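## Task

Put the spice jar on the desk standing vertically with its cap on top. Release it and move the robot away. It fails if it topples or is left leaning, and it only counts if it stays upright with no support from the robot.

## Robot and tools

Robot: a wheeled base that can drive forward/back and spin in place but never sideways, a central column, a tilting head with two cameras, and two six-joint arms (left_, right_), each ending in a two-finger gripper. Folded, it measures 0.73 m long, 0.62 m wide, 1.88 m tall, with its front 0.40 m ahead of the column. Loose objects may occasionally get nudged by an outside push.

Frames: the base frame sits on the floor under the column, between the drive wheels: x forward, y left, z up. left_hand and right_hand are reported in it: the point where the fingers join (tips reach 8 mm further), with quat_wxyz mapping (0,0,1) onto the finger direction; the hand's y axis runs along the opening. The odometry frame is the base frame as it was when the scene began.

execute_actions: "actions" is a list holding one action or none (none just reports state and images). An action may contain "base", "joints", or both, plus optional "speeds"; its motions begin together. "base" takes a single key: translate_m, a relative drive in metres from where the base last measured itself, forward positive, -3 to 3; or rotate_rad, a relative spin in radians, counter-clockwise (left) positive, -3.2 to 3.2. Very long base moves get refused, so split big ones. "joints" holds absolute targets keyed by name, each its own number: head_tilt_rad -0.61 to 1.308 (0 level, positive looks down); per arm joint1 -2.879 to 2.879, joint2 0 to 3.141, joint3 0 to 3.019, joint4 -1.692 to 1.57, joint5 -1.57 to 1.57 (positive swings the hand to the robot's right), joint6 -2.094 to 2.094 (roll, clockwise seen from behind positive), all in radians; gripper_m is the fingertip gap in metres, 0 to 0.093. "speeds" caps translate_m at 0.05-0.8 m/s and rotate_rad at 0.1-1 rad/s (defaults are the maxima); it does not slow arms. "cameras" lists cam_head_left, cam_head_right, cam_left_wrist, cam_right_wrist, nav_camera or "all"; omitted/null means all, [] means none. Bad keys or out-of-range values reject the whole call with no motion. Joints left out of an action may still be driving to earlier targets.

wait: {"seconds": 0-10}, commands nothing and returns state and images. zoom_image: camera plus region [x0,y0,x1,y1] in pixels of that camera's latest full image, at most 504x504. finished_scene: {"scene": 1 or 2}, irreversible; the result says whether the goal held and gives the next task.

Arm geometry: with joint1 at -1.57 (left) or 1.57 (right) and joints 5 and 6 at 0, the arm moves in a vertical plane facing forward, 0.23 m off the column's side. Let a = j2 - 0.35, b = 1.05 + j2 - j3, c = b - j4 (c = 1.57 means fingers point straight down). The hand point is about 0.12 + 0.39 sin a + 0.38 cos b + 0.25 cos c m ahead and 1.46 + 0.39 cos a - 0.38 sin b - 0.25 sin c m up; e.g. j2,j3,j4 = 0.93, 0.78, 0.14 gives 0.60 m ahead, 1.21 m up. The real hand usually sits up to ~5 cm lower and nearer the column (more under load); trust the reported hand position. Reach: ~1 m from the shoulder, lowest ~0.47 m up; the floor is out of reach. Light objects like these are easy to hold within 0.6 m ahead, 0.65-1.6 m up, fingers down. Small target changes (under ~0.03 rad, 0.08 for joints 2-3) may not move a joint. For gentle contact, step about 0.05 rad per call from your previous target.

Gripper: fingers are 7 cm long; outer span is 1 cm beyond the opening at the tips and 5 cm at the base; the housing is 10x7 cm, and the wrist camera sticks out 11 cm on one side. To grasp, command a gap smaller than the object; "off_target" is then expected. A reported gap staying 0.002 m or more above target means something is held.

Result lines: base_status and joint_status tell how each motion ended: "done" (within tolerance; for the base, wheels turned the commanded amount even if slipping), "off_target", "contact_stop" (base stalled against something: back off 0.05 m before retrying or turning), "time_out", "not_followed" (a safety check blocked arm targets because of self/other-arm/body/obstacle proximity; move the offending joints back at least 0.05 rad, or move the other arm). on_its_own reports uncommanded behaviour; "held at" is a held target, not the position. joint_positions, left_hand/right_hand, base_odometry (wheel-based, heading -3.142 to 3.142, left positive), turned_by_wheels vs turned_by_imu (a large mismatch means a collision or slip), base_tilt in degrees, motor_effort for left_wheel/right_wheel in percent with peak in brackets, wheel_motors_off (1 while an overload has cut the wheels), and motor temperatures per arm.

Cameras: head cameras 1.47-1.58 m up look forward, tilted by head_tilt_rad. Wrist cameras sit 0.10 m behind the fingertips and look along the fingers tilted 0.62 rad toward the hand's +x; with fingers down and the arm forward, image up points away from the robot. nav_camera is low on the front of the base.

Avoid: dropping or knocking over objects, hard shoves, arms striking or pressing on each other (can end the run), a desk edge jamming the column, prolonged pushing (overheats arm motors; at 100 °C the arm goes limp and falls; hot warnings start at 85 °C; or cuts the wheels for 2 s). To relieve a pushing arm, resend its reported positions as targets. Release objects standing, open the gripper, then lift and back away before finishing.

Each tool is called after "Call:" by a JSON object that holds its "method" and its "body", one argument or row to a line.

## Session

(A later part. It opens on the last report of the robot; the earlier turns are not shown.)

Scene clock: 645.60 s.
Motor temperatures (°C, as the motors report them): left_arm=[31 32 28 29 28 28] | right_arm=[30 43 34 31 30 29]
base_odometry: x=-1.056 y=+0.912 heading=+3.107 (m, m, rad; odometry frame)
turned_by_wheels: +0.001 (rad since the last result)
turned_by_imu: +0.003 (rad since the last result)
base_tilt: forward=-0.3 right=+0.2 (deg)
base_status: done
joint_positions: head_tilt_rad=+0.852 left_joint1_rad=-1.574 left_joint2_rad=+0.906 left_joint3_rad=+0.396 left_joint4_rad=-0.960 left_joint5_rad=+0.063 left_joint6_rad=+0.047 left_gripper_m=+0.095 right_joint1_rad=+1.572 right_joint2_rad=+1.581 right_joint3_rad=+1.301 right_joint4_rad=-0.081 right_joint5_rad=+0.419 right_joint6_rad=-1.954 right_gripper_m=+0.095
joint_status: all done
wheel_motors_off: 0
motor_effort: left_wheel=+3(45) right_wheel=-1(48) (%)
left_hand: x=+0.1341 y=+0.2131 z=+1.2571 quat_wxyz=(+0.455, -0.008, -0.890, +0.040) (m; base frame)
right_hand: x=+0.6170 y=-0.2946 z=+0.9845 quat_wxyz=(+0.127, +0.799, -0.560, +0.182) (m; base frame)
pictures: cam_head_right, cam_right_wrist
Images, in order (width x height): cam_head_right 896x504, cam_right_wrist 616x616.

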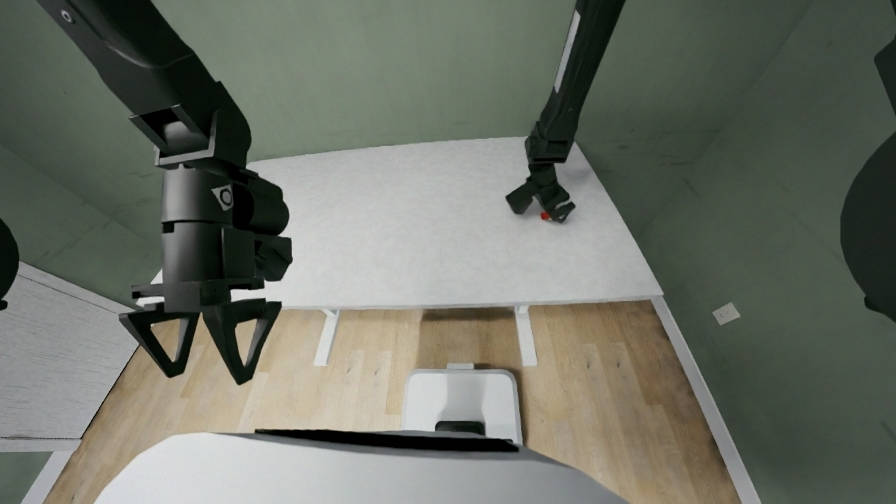

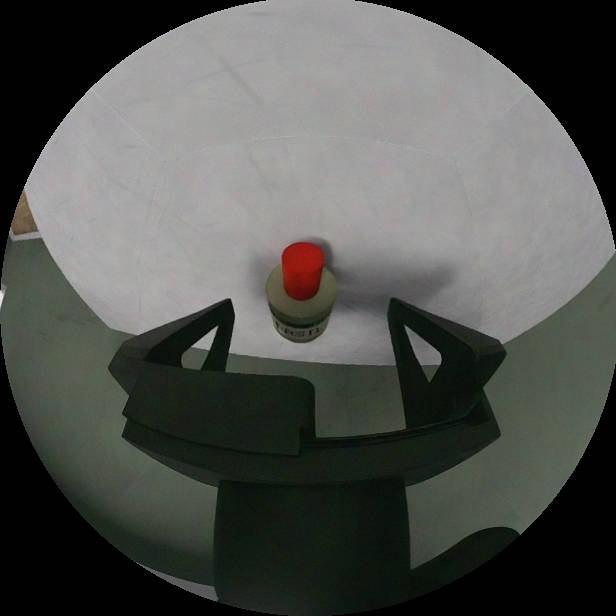

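Call:
{"method": "execute_actions", "body": {
  "actions": [
    {"joints": {"right_joint2_rad": 1.615, "right_joint4_rad": -0.045}}
  ],
  "cameras": ["cam_right_wrist"]
}}

Scene clock: 683.73 s.
Motor temperatures (°C, as the motors report them): left_arm=[31 32 28 29 28 28] | right_arm=[30 43 33 31 30 29]
base_odometry: x=-1.056 y=+0.912 heading=+3.107 (m, m, rad; odometry frame)
turned_by_wheels: +0.000 (rad since the last result)
turned_by_imu: +0.001 (rad since the last result)
base_tilt: forward=-0.3 right=+0.2 (deg)
base_status: not commanded
joint_positions: head_tilt_rad=+0.852 left_joint1_rad=-1.574 left_joint2_rad=+0.906 left_joint3_rad=+0.396 left_joint4_rad=-0.960 left_joint5_rad=+0.063 left_joint6_rad=+0.047 left_gripper_m=+0.095 right_joint1_rad=+1.572 right_joint2_rad=+1.605 right_joint3_rad=+1.301 right_joint4_rad=-0.053 right_joint5_rad=+0.419 right_joint6_rad=-1.954 right_gripper_m=+0.095
joint_status: all done
wheel_motors_off: 0
motor_effort: left_wheel=+0(1) right_wheel=-1(1) (%)
left_hand: x=+0.1341 y=+0.2131 z=+1.2571 quat_wxyz=(+0.455, -0.008, -0.890, +0.040) (m; base frame)
right_hand: x=+0.6120 y=-0.2946 z=+0.9738 quat_wxyz=(+0.126, +0.798, -0.560, +0.183) (m; base frame)
pictures: cam_right_wrist
Images, in order (width x height): cam_right_wrist 616x616.

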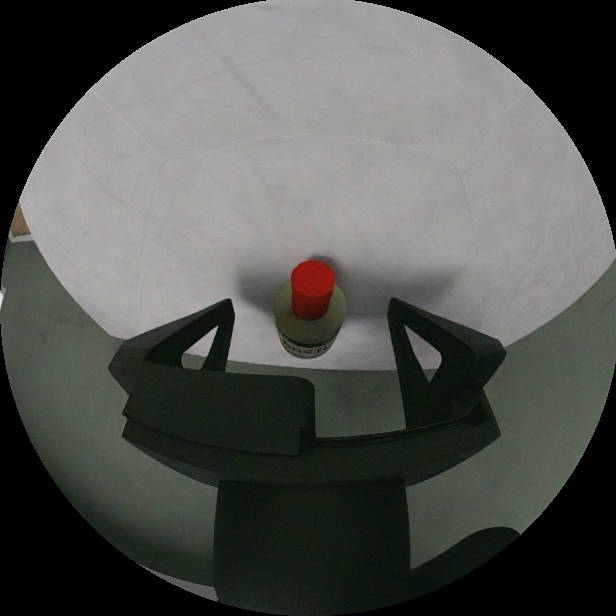

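Call:
{"method": "execute_actions", "body": {
  "actions": [
    {"joints": {"right_gripper_m": 0.02}}
  ],
  "cameras": ["cam_right_wrist"]
}}

Scene clock: 692.40 s.
Motor temperatures (°C, as the motors report them): left_arm=[31 32 28 29 28 28] | right_arm=[30 43 33 31 30 29]
base_odometry: x=-1.056 y=+0.912 heading=+3.107 (m, m, rad; odometry frame)
turned_by_wheels: +0.000 (rad since the last result)
turned_by_imu: +0.001 (rad since the last result)
base_tilt: forward=-0.3 right=+0.3 (deg)
base_status: not commanded
joint_positions: head_tilt_rad=+0.852 left_joint1_rad=-1.574 left_joint2_rad=+0.906 left_joint3_rad=+0.396 left_joint4_rad=-0.960 left_joint5_rad=+0.063 left_joint6_rad=+0.047 left_gripper_m=+0.095 right_joint1_rad=+1.572 right_joint2_rad=+1.605 right_joint3_rad=+1.301 right_joint4_rad=-0.053 right_joint5_rad=+0.418 right_joint6_rad=-1.954 right_gripper_m=+0.037
joint_status: right_gripper_m off_target (ended at +0.037, target +0.020)
wheel_motors_off: 0
motor_effort: left_wheel=+1(1) right_wheel=-1(1) (%)
left_hand: x=+0.1341 y=+0.2131 z=+1.2571 quat_wxyz=(+0.455, -0.008, -0.890, +0.040) (m; base frame)
right_hand: x=+0.6120 y=-0.2945 z=+0.9737 quat_wxyz=(+0.125, +0.798, -0.560, +0.183) (m; base frame)
pictures: cam_right_wrist
Images, in order (width x height): cam_right_wrist 616x616.

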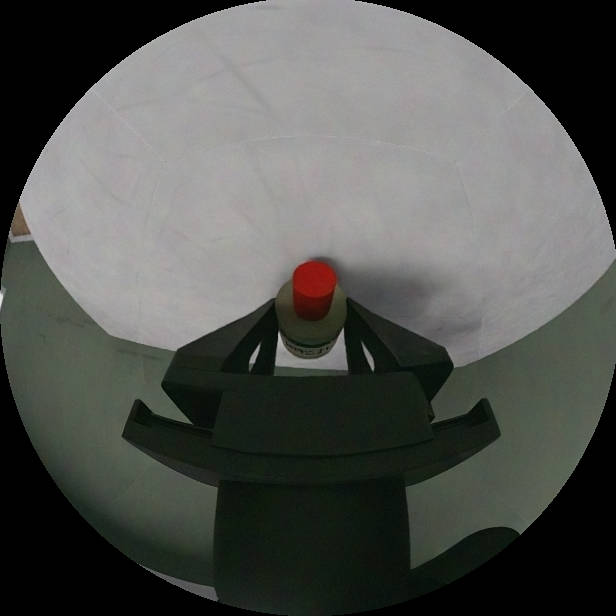

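Call:
{"method": "execute_actions", "body": {
  "actions": [
    {"joints": {"right_joint4_rad": 0.915, "right_joint6_rad": 0.0}}
  ],
  "cameras": ["cam_right_wrist", "cam_head_right"]
}}

Scene clock: 762.67 s.
Motor temperatures (°C, as the motors report them): left_arm=[31 32 28 29 28 28] | right_arm=[30 43 33 31 30 29]
base_odometry: x=-1.056 y=+0.912 heading=+3.107 (m, m, rad; odometry frame)
turned_by_wheels: +0.000 (rad since the last result)
turned_by_imu: +0.001 (rad since the last result)
base_tilt: forward=-0.2 right=+0.2 (deg)
base_status: not commanded
joint_positions: head_tilt_rad=+0.852 left_joint1_rad=-1.574 left_joint2_rad=+0.906 left_joint3_rad=+0.396 left_joint4_rad=-0.960 left_joint5_rad=+0.063 left_joint6_rad=+0.047 left_gripper_m=+0.095 right_joint1_rad=+1.572 right_joint2_rad=+1.605 right_joint3_rad=+1.301 right_joint4_rad=+0.899 right_joint5_rad=+0.418 right_joint6_rad=-0.007 right_gripper_m=+0.037
joint_status: all done
wheel_motors_off: 0
motor_effort: left_wheel=+3(2) right_wheel=-1(1) (%)
left_hand: x=+0.1341 y=+0.2131 z=+1.2571 quat_wxyz=(+0.455, -0.008, -0.890, +0.040) (m; base frame)
right_hand: x=+0.7815 y=-0.2946 z=+1.1005 quat_wxyz=(-0.519, -0.107, -0.829, +0.177) (m; base frame)
pictures: cam_head_right, cam_right_wrist
Images, in order (width x height): cam_head_right 896x504, cam_right_wrist 616x616.

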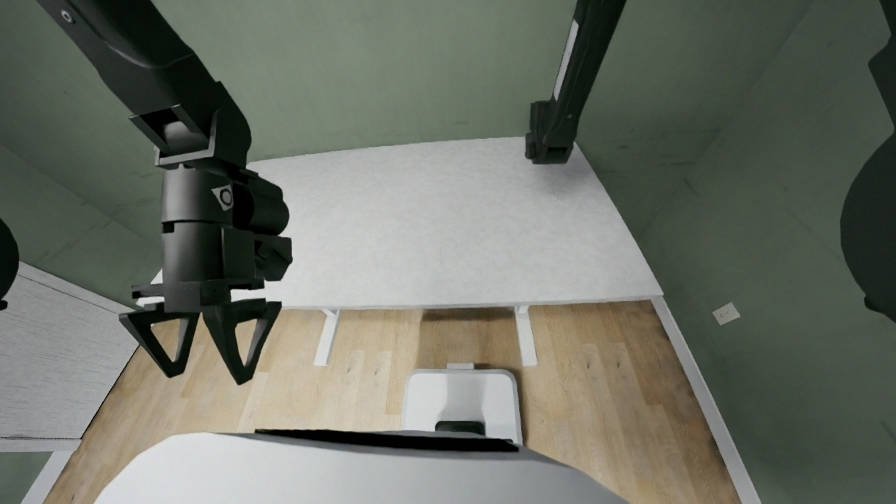

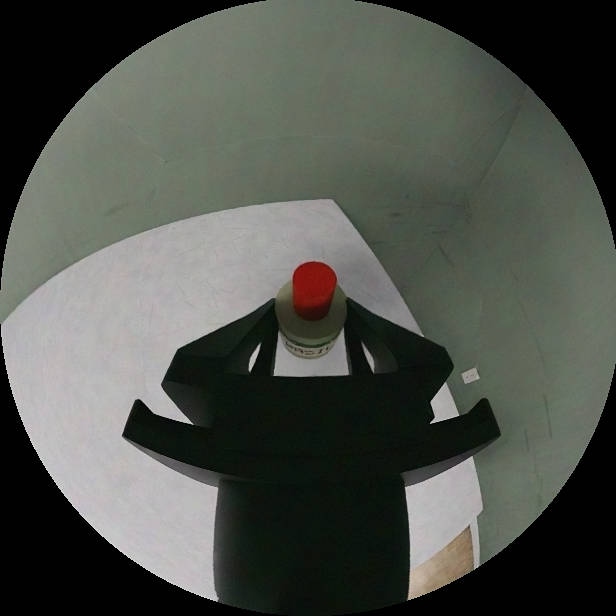

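Call:
{"method": "execute_actions", "body": {
  "actions": [
    {"joints": {"right_joint2_rad": 1.83, "right_joint4_rad": 1.148, "right_joint5_rad": 0.0}}
  ],
  "cameras": ["cam_right_wrist", "cam_head_right"]
}}

Scene clock: 775.70 s.
Motor temperatures (°C, as the motors report them): left_arm=[31 32 28 29 28 28] | right_arm=[30 44 33 31 30 30]
base_odometry: x=-1.056 y=+0.912 heading=+3.107 (m, m, rad; odometry frame)
turned_by_wheels: +0.000 (rad since the last result)
turned_by_imu: +0.001 (rad since the last result)
base_tilt: forward=-0.2 right=+0.0 (deg)
base_status: not commanded
joint_positions: head_tilt_rad=+0.852 left_joint1_rad=-1.574 left_joint2_rad=+0.906 left_joint3_rad=+0.395 left_joint4_rad=-0.960 left_joint5_rad=+0.063 left_joint6_rad=+0.047 left_gripper_m=+0.095 right_joint1_rad=+1.571 right_joint2_rad=+1.842 right_joint3_rad=+1.300 right_joint4_rad=+1.140 right_joint5_rad=+0.003 right_joint6_rad=-0.007 right_gripper_m=+0.037
joint_status: all done
wheel_motors_off: 0
motor_effort: left_wheel=+2(6) right_wheel=-1(2) (%)
left_hand: x=+0.1339 y=+0.2131 z=+1.2572 quat_wxyz=(+0.455, -0.008, -0.890, +0.040) (m; base frame)
right_hand: x=+0.7221 y=-0.2258 z=+0.9963 quat_wxyz=(-0.532, +0.002, -0.847, +0.003) (m; base frame)
pictures: cam_head_right, cam_right_wrist
Images, in order (width x height): cam_head_right 896x504, cam_right_wrist 616x616.

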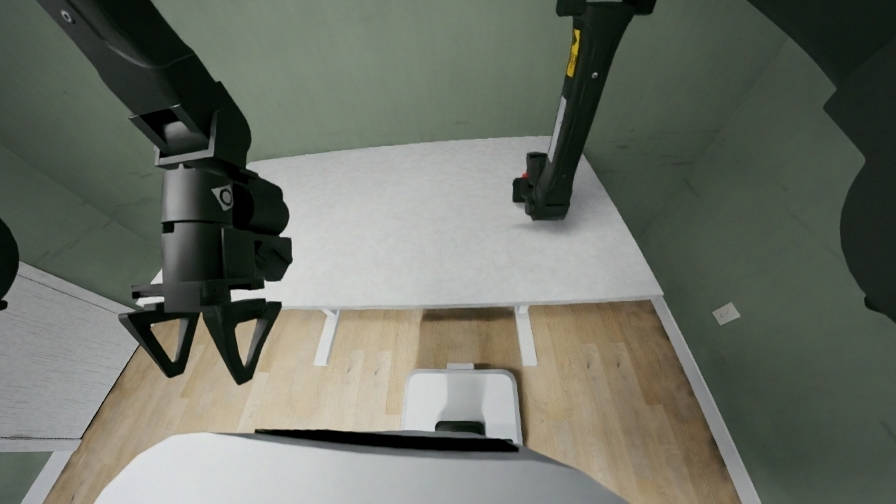

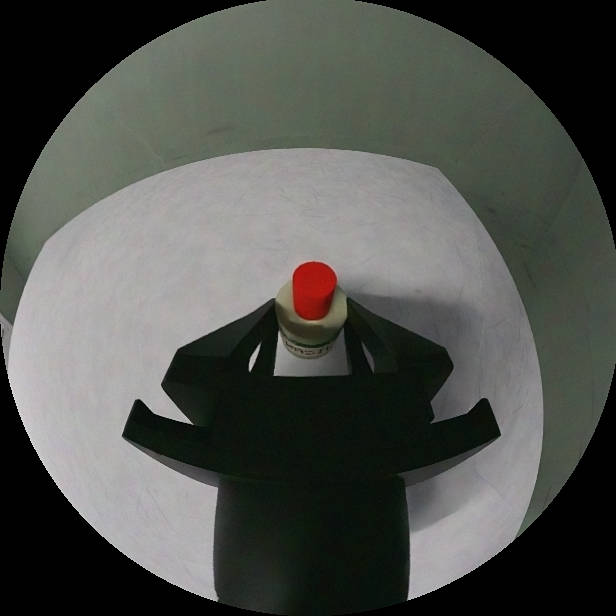

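Call:
{"method": "execute_actions", "body": {
  "actions": [
    {"joints": {"right_joint2_rad": 1.88, "right_joint4_rad": 1.185}}
  ],
  "cameras": ["cam_right_wrist"]
}}

Scene clock: 785.40 s.
Motor temperatures (°C, as the motors report them): left_arm=[31 32 28 29 28 28] | right_arm=[30 44 33 31 30 30]
base_odometry: x=-1.056 y=+0.912 heading=+3.107 (m, m, rad; odometry frame)
turned_by_wheels: +0.000 (rad since the last result)
turned_by_imu: +0.001 (rad since the last result)
base_tilt: forward=-0.3 right=+0.1 (deg)
base_status: not commanded
joint_positions: head_tilt_rad=+0.852 left_joint1_rad=-1.574 left_joint2_rad=+0.906 left_joint3_rad=+0.395 left_joint4_rad=-0.960 left_joint5_rad=+0.063 left_joint6_rad=+0.047 left_gripper_m=+0.095 right_joint1_rad=+1.571 right_joint2_rad=+1.876 right_joint3_rad=+1.300 right_joint4_rad=+1.169 right_joint5_rad=+0.003 right_joint6_rad=-0.007 right_gripper_m=+0.037
joint_status: all done
wheel_motors_off: 0
motor_effort: left_wheel=+2(3) right_wheel=-1(1) (%)
left_hand: x=+0.1339 y=+0.2131 z=+1.2572 quat_wxyz=(+0.455, -0.008, -0.890, +0.040) (m; base frame)
right_hand: x=+0.7094 y=-0.2258 z=+0.9827 quat_wxyz=(-0.530, +0.002, -0.848, +0.003) (m; base frame)
pictures: cam_right_wrist
Images, in order (width x height): cam_right_wrist 616x616.

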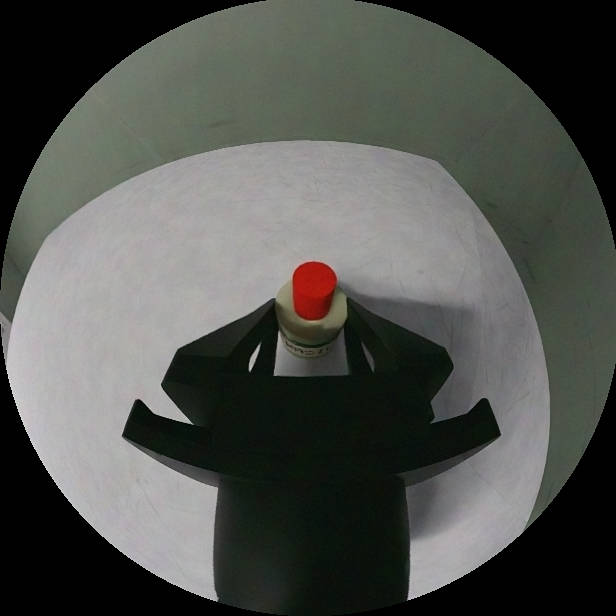

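Call:
{"method": "execute_actions", "body": {
  "actions": [
    {"joints": {"right_joint2_rad": 1.915, "right_joint4_rad": 1.195}}
  ],
  "cameras": ["cam_right_wrist"]
}}

Scene clock: 802.30 s.
Motor temperatures (°C, as the motors report them): left_arm=[31 32 28 29 28 28] | right_arm=[30 44 33 31 30 30]
base_odometry: x=-1.056 y=+0.912 heading=+3.107 (m, m, rad; odometry frame)
turned_by_wheels: +0.000 (rad since the last result)
turned_by_imu: +0.001 (rad since the last result)
base_tilt: forward=-0.3 right=+0.3 (deg)
base_status: not commanded
joint_positions: head_tilt_rad=+0.852 left_joint1_rad=-1.574 left_joint2_rad=+0.906 left_joint3_rad=+0.395 left_joint4_rad=-0.960 left_joint5_rad=+0.063 left_joint6_rad=+0.047 left_gripper_m=+0.095 right_joint1_rad=+1.571 right_joint2_rad=+1.887 right_joint3_rad=+1.300 right_joint4_rad=+1.190 right_joint5_rad=+0.003 right_joint6_rad=-0.007 right_gripper_m=+0.037
joint_status: all done
wheel_motors_off: 0
motor_effort: left_wheel=+0(1) right_wheel=-1(1) (%)
left_hand: x=+0.1339 y=+0.2131 z=+1.2572 quat_wxyz=(+0.455, -0.008, -0.890, +0.040) (m; base frame)
right_hand: x=+0.7061 y=-0.2258 z=+0.9805 quat_wxyz=(-0.534, +0.002, -0.846, +0.003) (m; base frame)
pictures: cam_right_wrist
Images, in order (width x height): cam_right_wrist 616x616.

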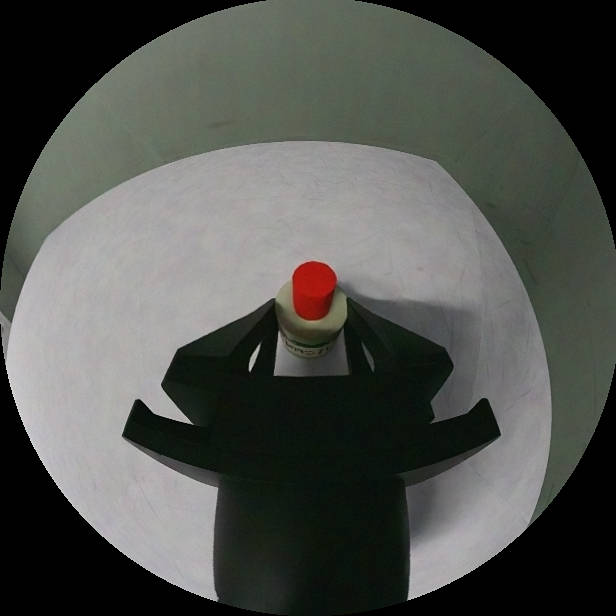

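Call:
{"method": "execute_actions", "body": {
  "actions": [
    {"joints": {"right_joint2_rad": 1.887, "right_joint4_rad": 1.19}}
  ],
  "cameras": []
}}

Call:
{"method": "execute_actions", "body": {
  "actions": [
    {"joints": {"right_gripper_m": 0.08}}
  ],
  "cameras": ["cam_right_wrist", "cam_head_right"]
}}

Scene clock: 816.03 s.
Motor temperatures (°C, as the motors report them): left_arm=[31 32 28 29 28 28] | right_arm=[30 43 33 31 30 30]
base_odometry: x=-1.056 y=+0.912 heading=+3.107 (m, m, rad; odometry frame)
turned_by_wheels: +0.000 (rad since the last result)
turned_by_imu: +0.001 (rad since the last result)
base_tilt: forward=-0.4 right=+0.3 (deg)
base_status: not commanded
joint_positions: head_tilt_rad=+0.852 left_joint1_rad=-1.574 left_joint2_rad=+0.906 left_joint3_rad=+0.395 left_joint4_rad=-0.960 left_joint5_rad=+0.063 left_joint6_rad=+0.047 left_gripper_m=+0.095 right_joint1_rad=+1.571 right_joint2_rad=+1.887 right_joint3_rad=+1.300 right_joint4_rad=+1.190 right_joint5_rad=+0.003 right_joint6_rad=-0.007 right_gripper_m=+0.037
joint_status: all done
wheel_motors_off: 0
motor_effort: left_wheel=+6(2) right_wheel=-1(1) (%)
left_hand: x=+0.1339 y=+0.2131 z=+1.2572 quat_wxyz=(+0.455, -0.008, -0.890, +0.040) (m; base frame)
right_hand: x=+0.7063 y=-0.2258 z=+0.9808 quat_wxyz=(-0.534, +0.002, -0.846, +0.003) (m; base frame)
pictures: none
No camera images: the call's "cameras" was empty. Leave "cameras" out to get every camera's image.

Scene clock: 816.67 s.
Motor temperatures (°C, as the motors report them): left_arm=[31 32 28 29 28 28] | right_arm=[30 43 33 31 30 30]
base_odometry: x=-1.056 y=+0.912 heading=+3.107 (m, m, rad; odometry frame)
turned_by_wheels: +0.000 (rad since the last result)
turned_by_imu: +0.000 (rad since the last result)
base_tilt: forward=-0.4 right=+0.2 (deg)
base_status: not commanded
joint_positions: head_tilt_rad=+0.852 left_joint1_rad=-1.574 left_joint2_rad=+0.906 left_joint3_rad=+0.395 left_joint4_rad=-0.960 left_joint5_rad=+0.063 left_joint6_rad=+0.047 left_gripper_m=+0.095 right_joint1_rad=+1.571 right_joint2_rad=+1.887 right_joint3_rad=+1.300 right_joint4_rad=+1.190 right_joint5_rad=+0.003 right_joint6_rad=-0.007 right_gripper_m=+0.080
joint_status: all done
wheel_motors_off: 0
motor_effort: left_wheel=+2(4) right_wheel=-1(1) (%)
left_hand: x=+0.1339 y=+0.2131 z=+1.2572 quat_wxyz=(+0.455, -0.008, -0.890, +0.040) (m; base frame)
right_hand: x=+0.7063 y=-0.2258 z=+0.9808 quat_wxyz=(-0.534, +0.002, -0.846, +0.003) (m; base frame)
pictures: cam_head_right, cam_right_wrist
Images, in order (width x height): cam_head_right 896x504, cam_right_wrist 616x616.

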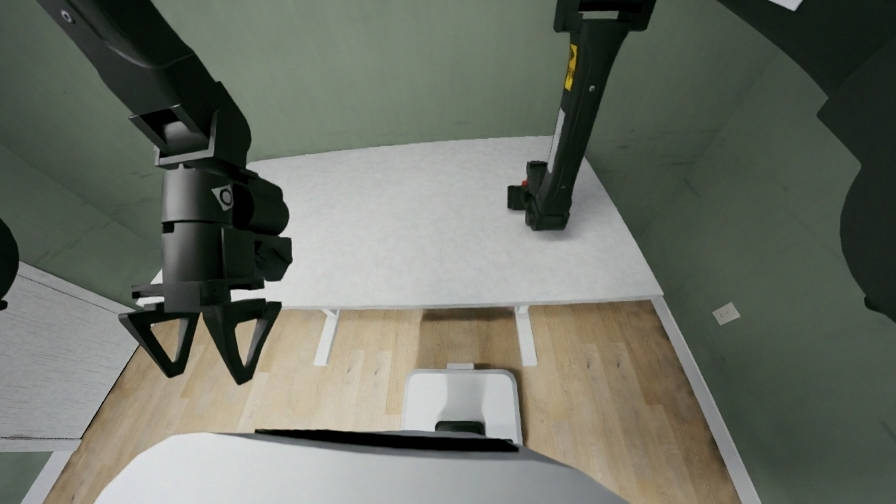

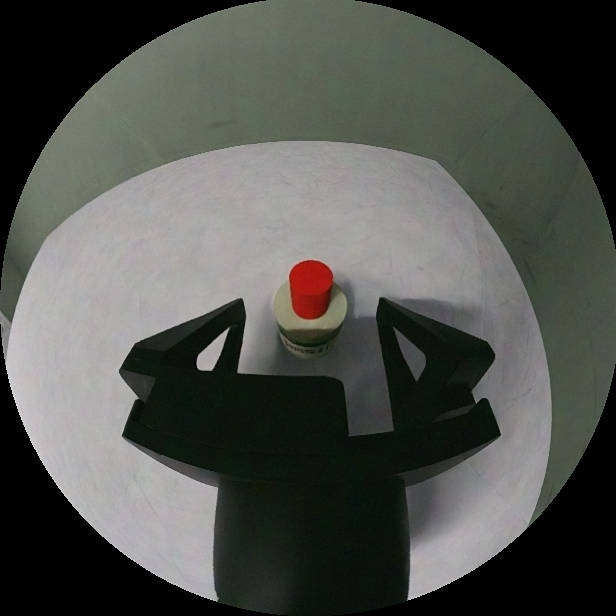

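Call:
{"method": "execute_actions", "body": {
  "actions": [
    {"base": {"translate_m": -0.55}, "joints": {"right_joint4_rad": 1.29}}
  ]
}}

Scene clock: 837.60 s.
Motor temperatures (°C, as the motors report them): left_arm=[31 32 28 29 28 28] | right_arm=[30 44 33 31 30 30]
base_odometry: x=-0.506 y=+0.892 heading=+3.107 (m, m, rad; odometry frame)
turned_by_wheels: +0.001 (rad since the last result)
turned_by_imu: +0.001 (rad since the last result)
base_tilt: forward=-0.2 right=+0.1 (deg)
base_status: done
joint_positions: head_tilt_rad=+0.853 left_joint1_rad=-1.574 left_joint2_rad=+0.906 left_joint3_rad=+0.391 left_joint4_rad=-0.960 left_joint5_rad=+0.063 left_joint6_rad=+0.047 left_gripper_m=+0.095 right_joint1_rad=+1.571 right_joint2_rad=+1.887 right_joint3_rad=+1.301 right_joint4_rad=+1.276 right_joint5_rad=+0.003 right_joint6_rad=-0.007 right_gripper_m=+0.080
joint_status: all done
wheel_motors_off: 0
motor_effort: left_wheel=-2(58) right_wheel=+0(58) (%)
left_hand: x=+0.1317 y=+0.2131 z=+1.2580 quat_wxyz=(+0.457, -0.008, -0.889, +0.040) (m; base frame)
right_hand: x=+0.7148 y=-0.2260 z=+1.0000 quat_wxyz=(-0.570, +0.002, -0.822, +0.003) (m; base frame)
pictures: cam_head_left, cam_head_right, cam_left_wrist, cam_right_wrist, nav_camera
Images, in order (width x height): cam_head_left 896x504, cam_head_right 896x504, cam_left_wrist 616x616, cam_right_wrist 616x616, nav_camera 896x504.

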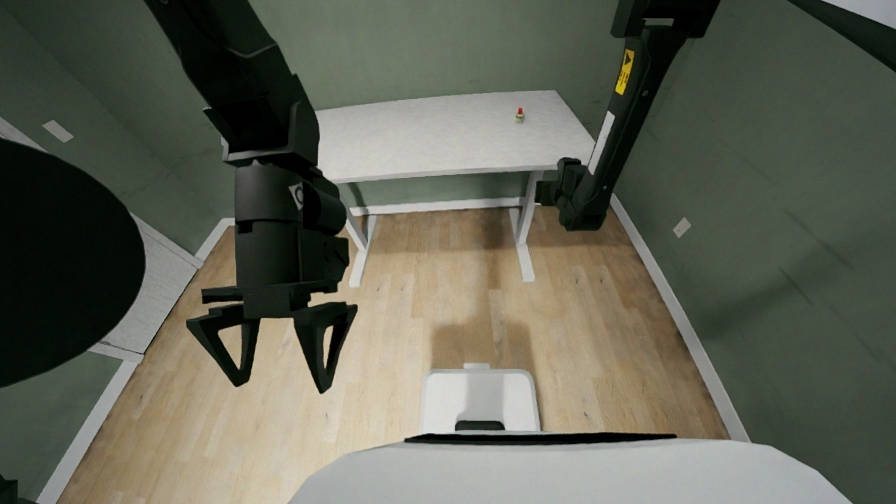

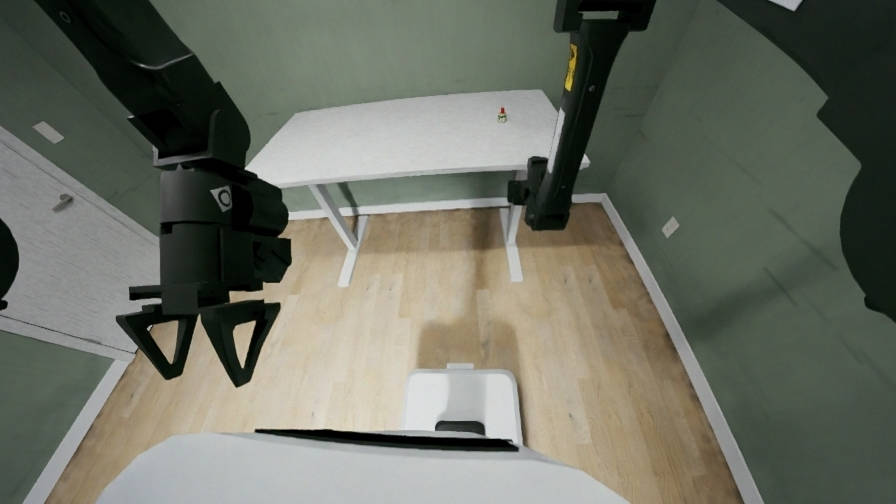

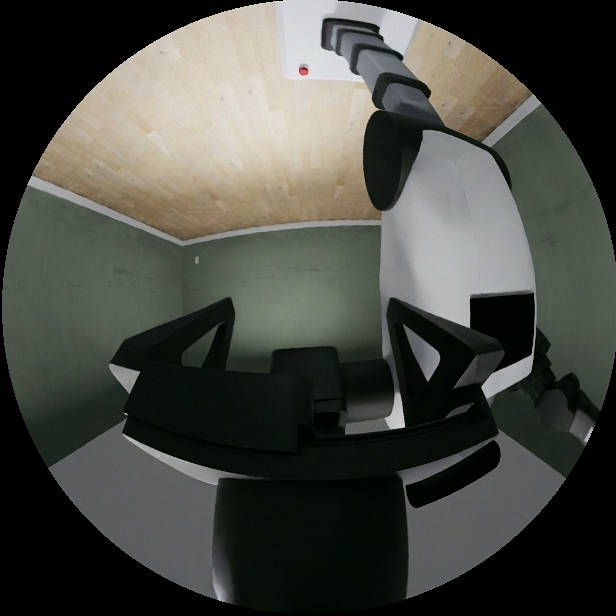

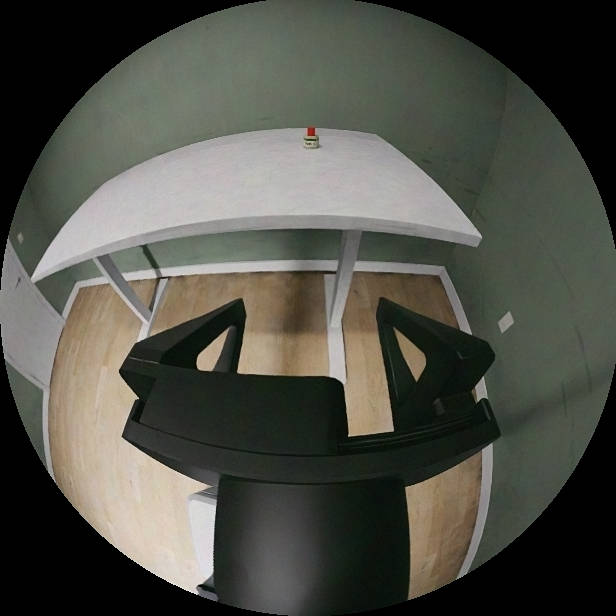

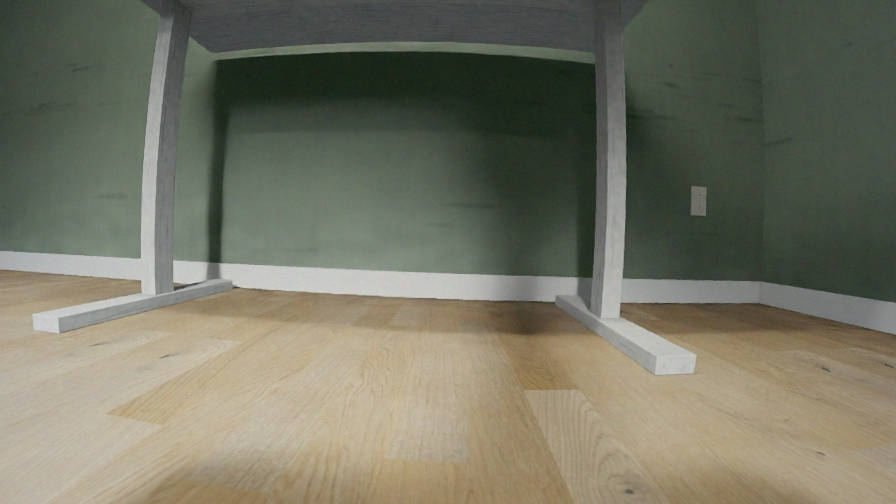

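Call:
{"method": "execute_actions", "body": {
  "actions": []
}}

Scene clock: 843.80 s.
Motor temperatures (°C, as the motors report them): left_arm=[31 32 28 29 28 28] | right_arm=[30 44 33 31 30 30]
base_odometry: x=-0.506 y=+0.892 heading=+3.107 (m, m, rad; odometry frame)
turned_by_wheels: +0.000 (rad since the last result)
turned_by_imu: +0.001 (rad since the last result)
base_tilt: forward=-0.3 right=+0.1 (deg)
base_status: done
joint_positions: head_tilt_rad=+0.853 left_joint1_rad=-1.574 left_joint2_rad=+0.906 left_joint3_rad=+0.391 left_joint4_rad=-0.960 left_joint5_rad=+0.063 left_joint6_rad=+0.047 left_gripper_m=+0.095 right_joint1_rad=+1.571 right_joint2_rad=+1.887 right_joint3_rad=+1.301 right_joint4_rad=+1.276 right_joint5_rad=+0.003 right_joint6_rad=-0.007 right_gripper_m=+0.080
joint_status: all done
wheel_motors_off: 0
motor_effort: left_wheel=-1(58) right_wheel=-1(58) (%)
left_hand: x=+0.1317 y=+0.2131 z=+1.2580 quat_wxyz=(+0.457, -0.008, -0.889, +0.040) (m; base frame)
right_hand: x=+0.7148 y=-0.2260 z=+1.0000 quat_wxyz=(-0.570, +0.002, -0.822, +0.003) (m; base frame)
pictures: cam_head_left, cam_head_right, cam_left_wrist, cam_right_wrist, nav_camera
Images, in order (width x height): cam_head_left 896x504, cam_head_right 896x504, cam_left_wrist 616x616, cam_right_wrist 616x616, nav_camera 896x504.

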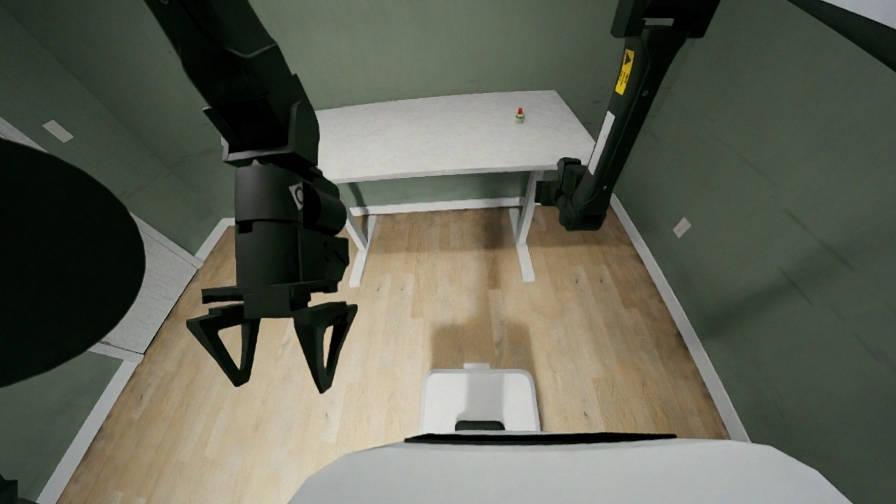

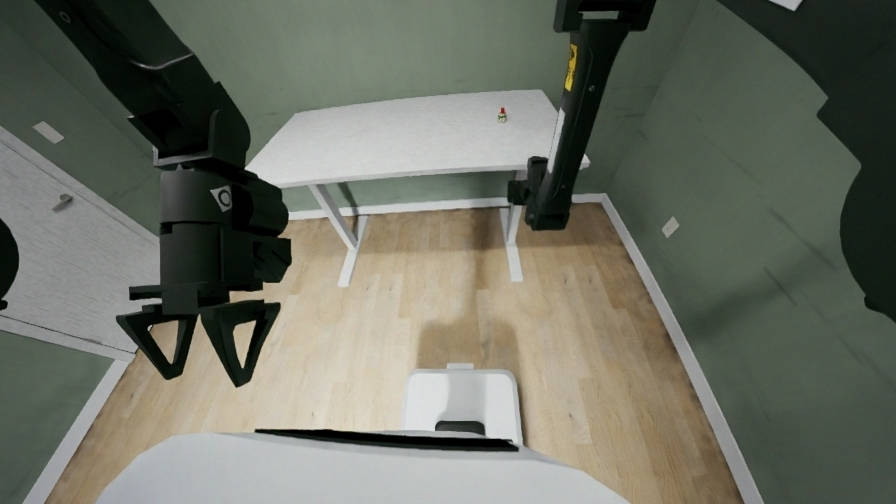

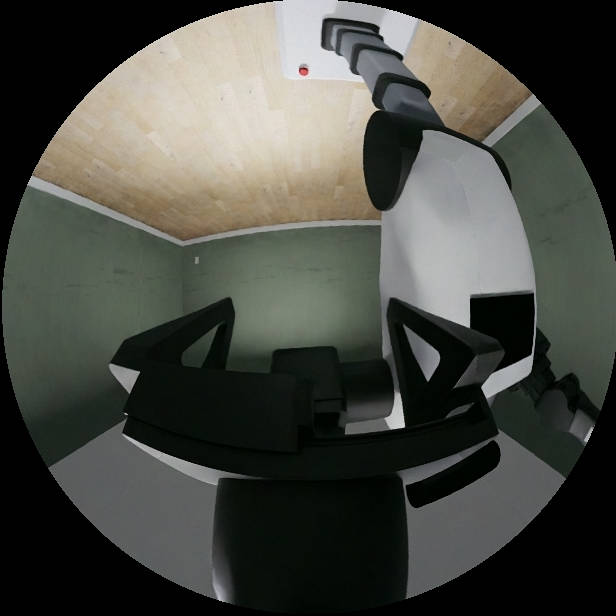

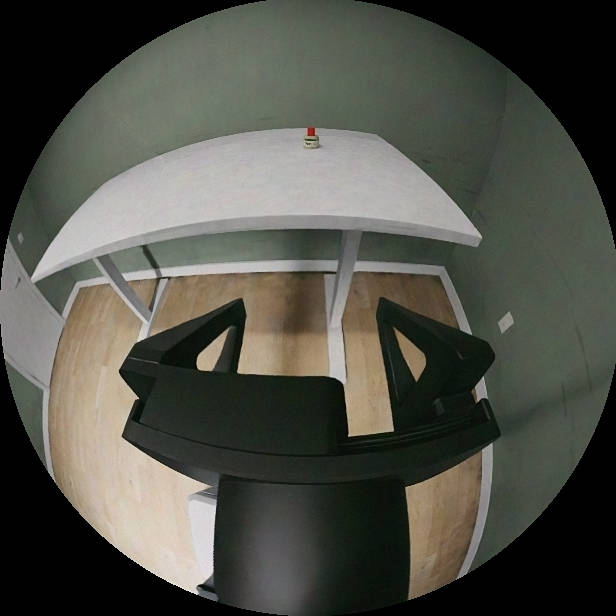

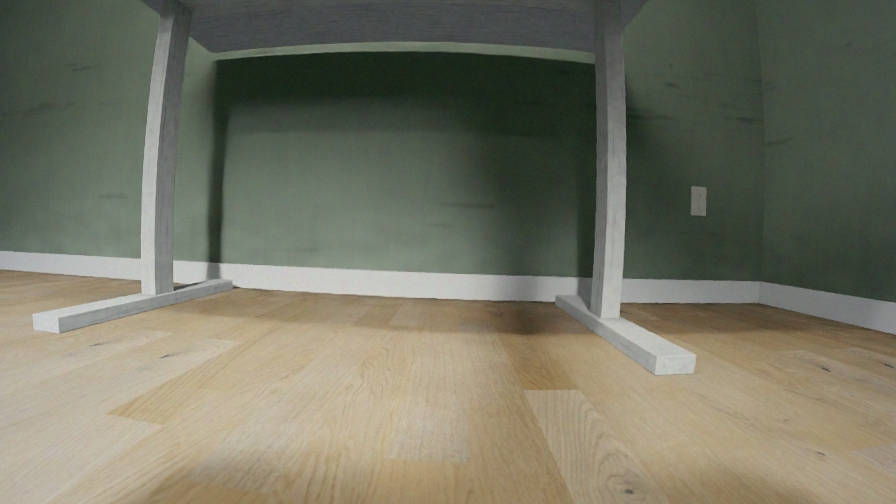

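Call:
{"method": "zoom_image", "body": {
  "camera": "cam_right_wrist",
  "region": [270, 100, 350, 170]
}}

Call:
{"method": "zoom_image", "body": {
  "camera": "cam_head_left",
  "region": [480, 85, 560, 145]
}}

Region (270, 100, 350, 170) of cam_right_wrist's 616x616 image, scaled by 6.300, with more detail than that image has; it fills the top 441 rows of this view, and the rest is white.

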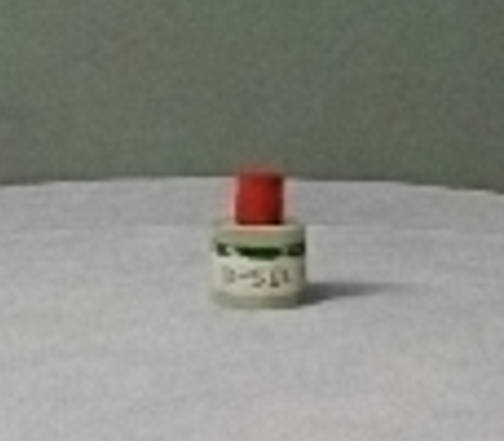

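Region (480, 85, 560, 145) of cam_head_left's 896x504 image, scaled by 6.300, with more detail than that image has; it fills the top 378 rows of this view, and the rest is white.

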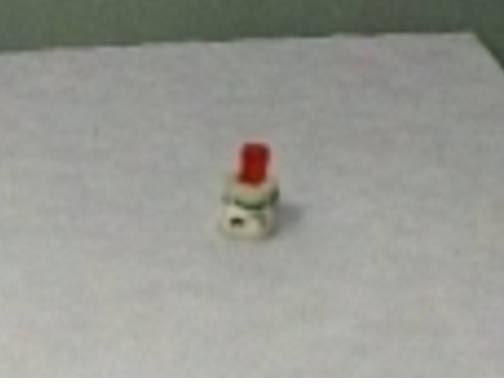

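The jar is standing upright with its cap up, and the robot is clear of it.

Call:
{"method": "finished_scene", "body": {
  "scene": 2
}}

The scene is finished: the task was done.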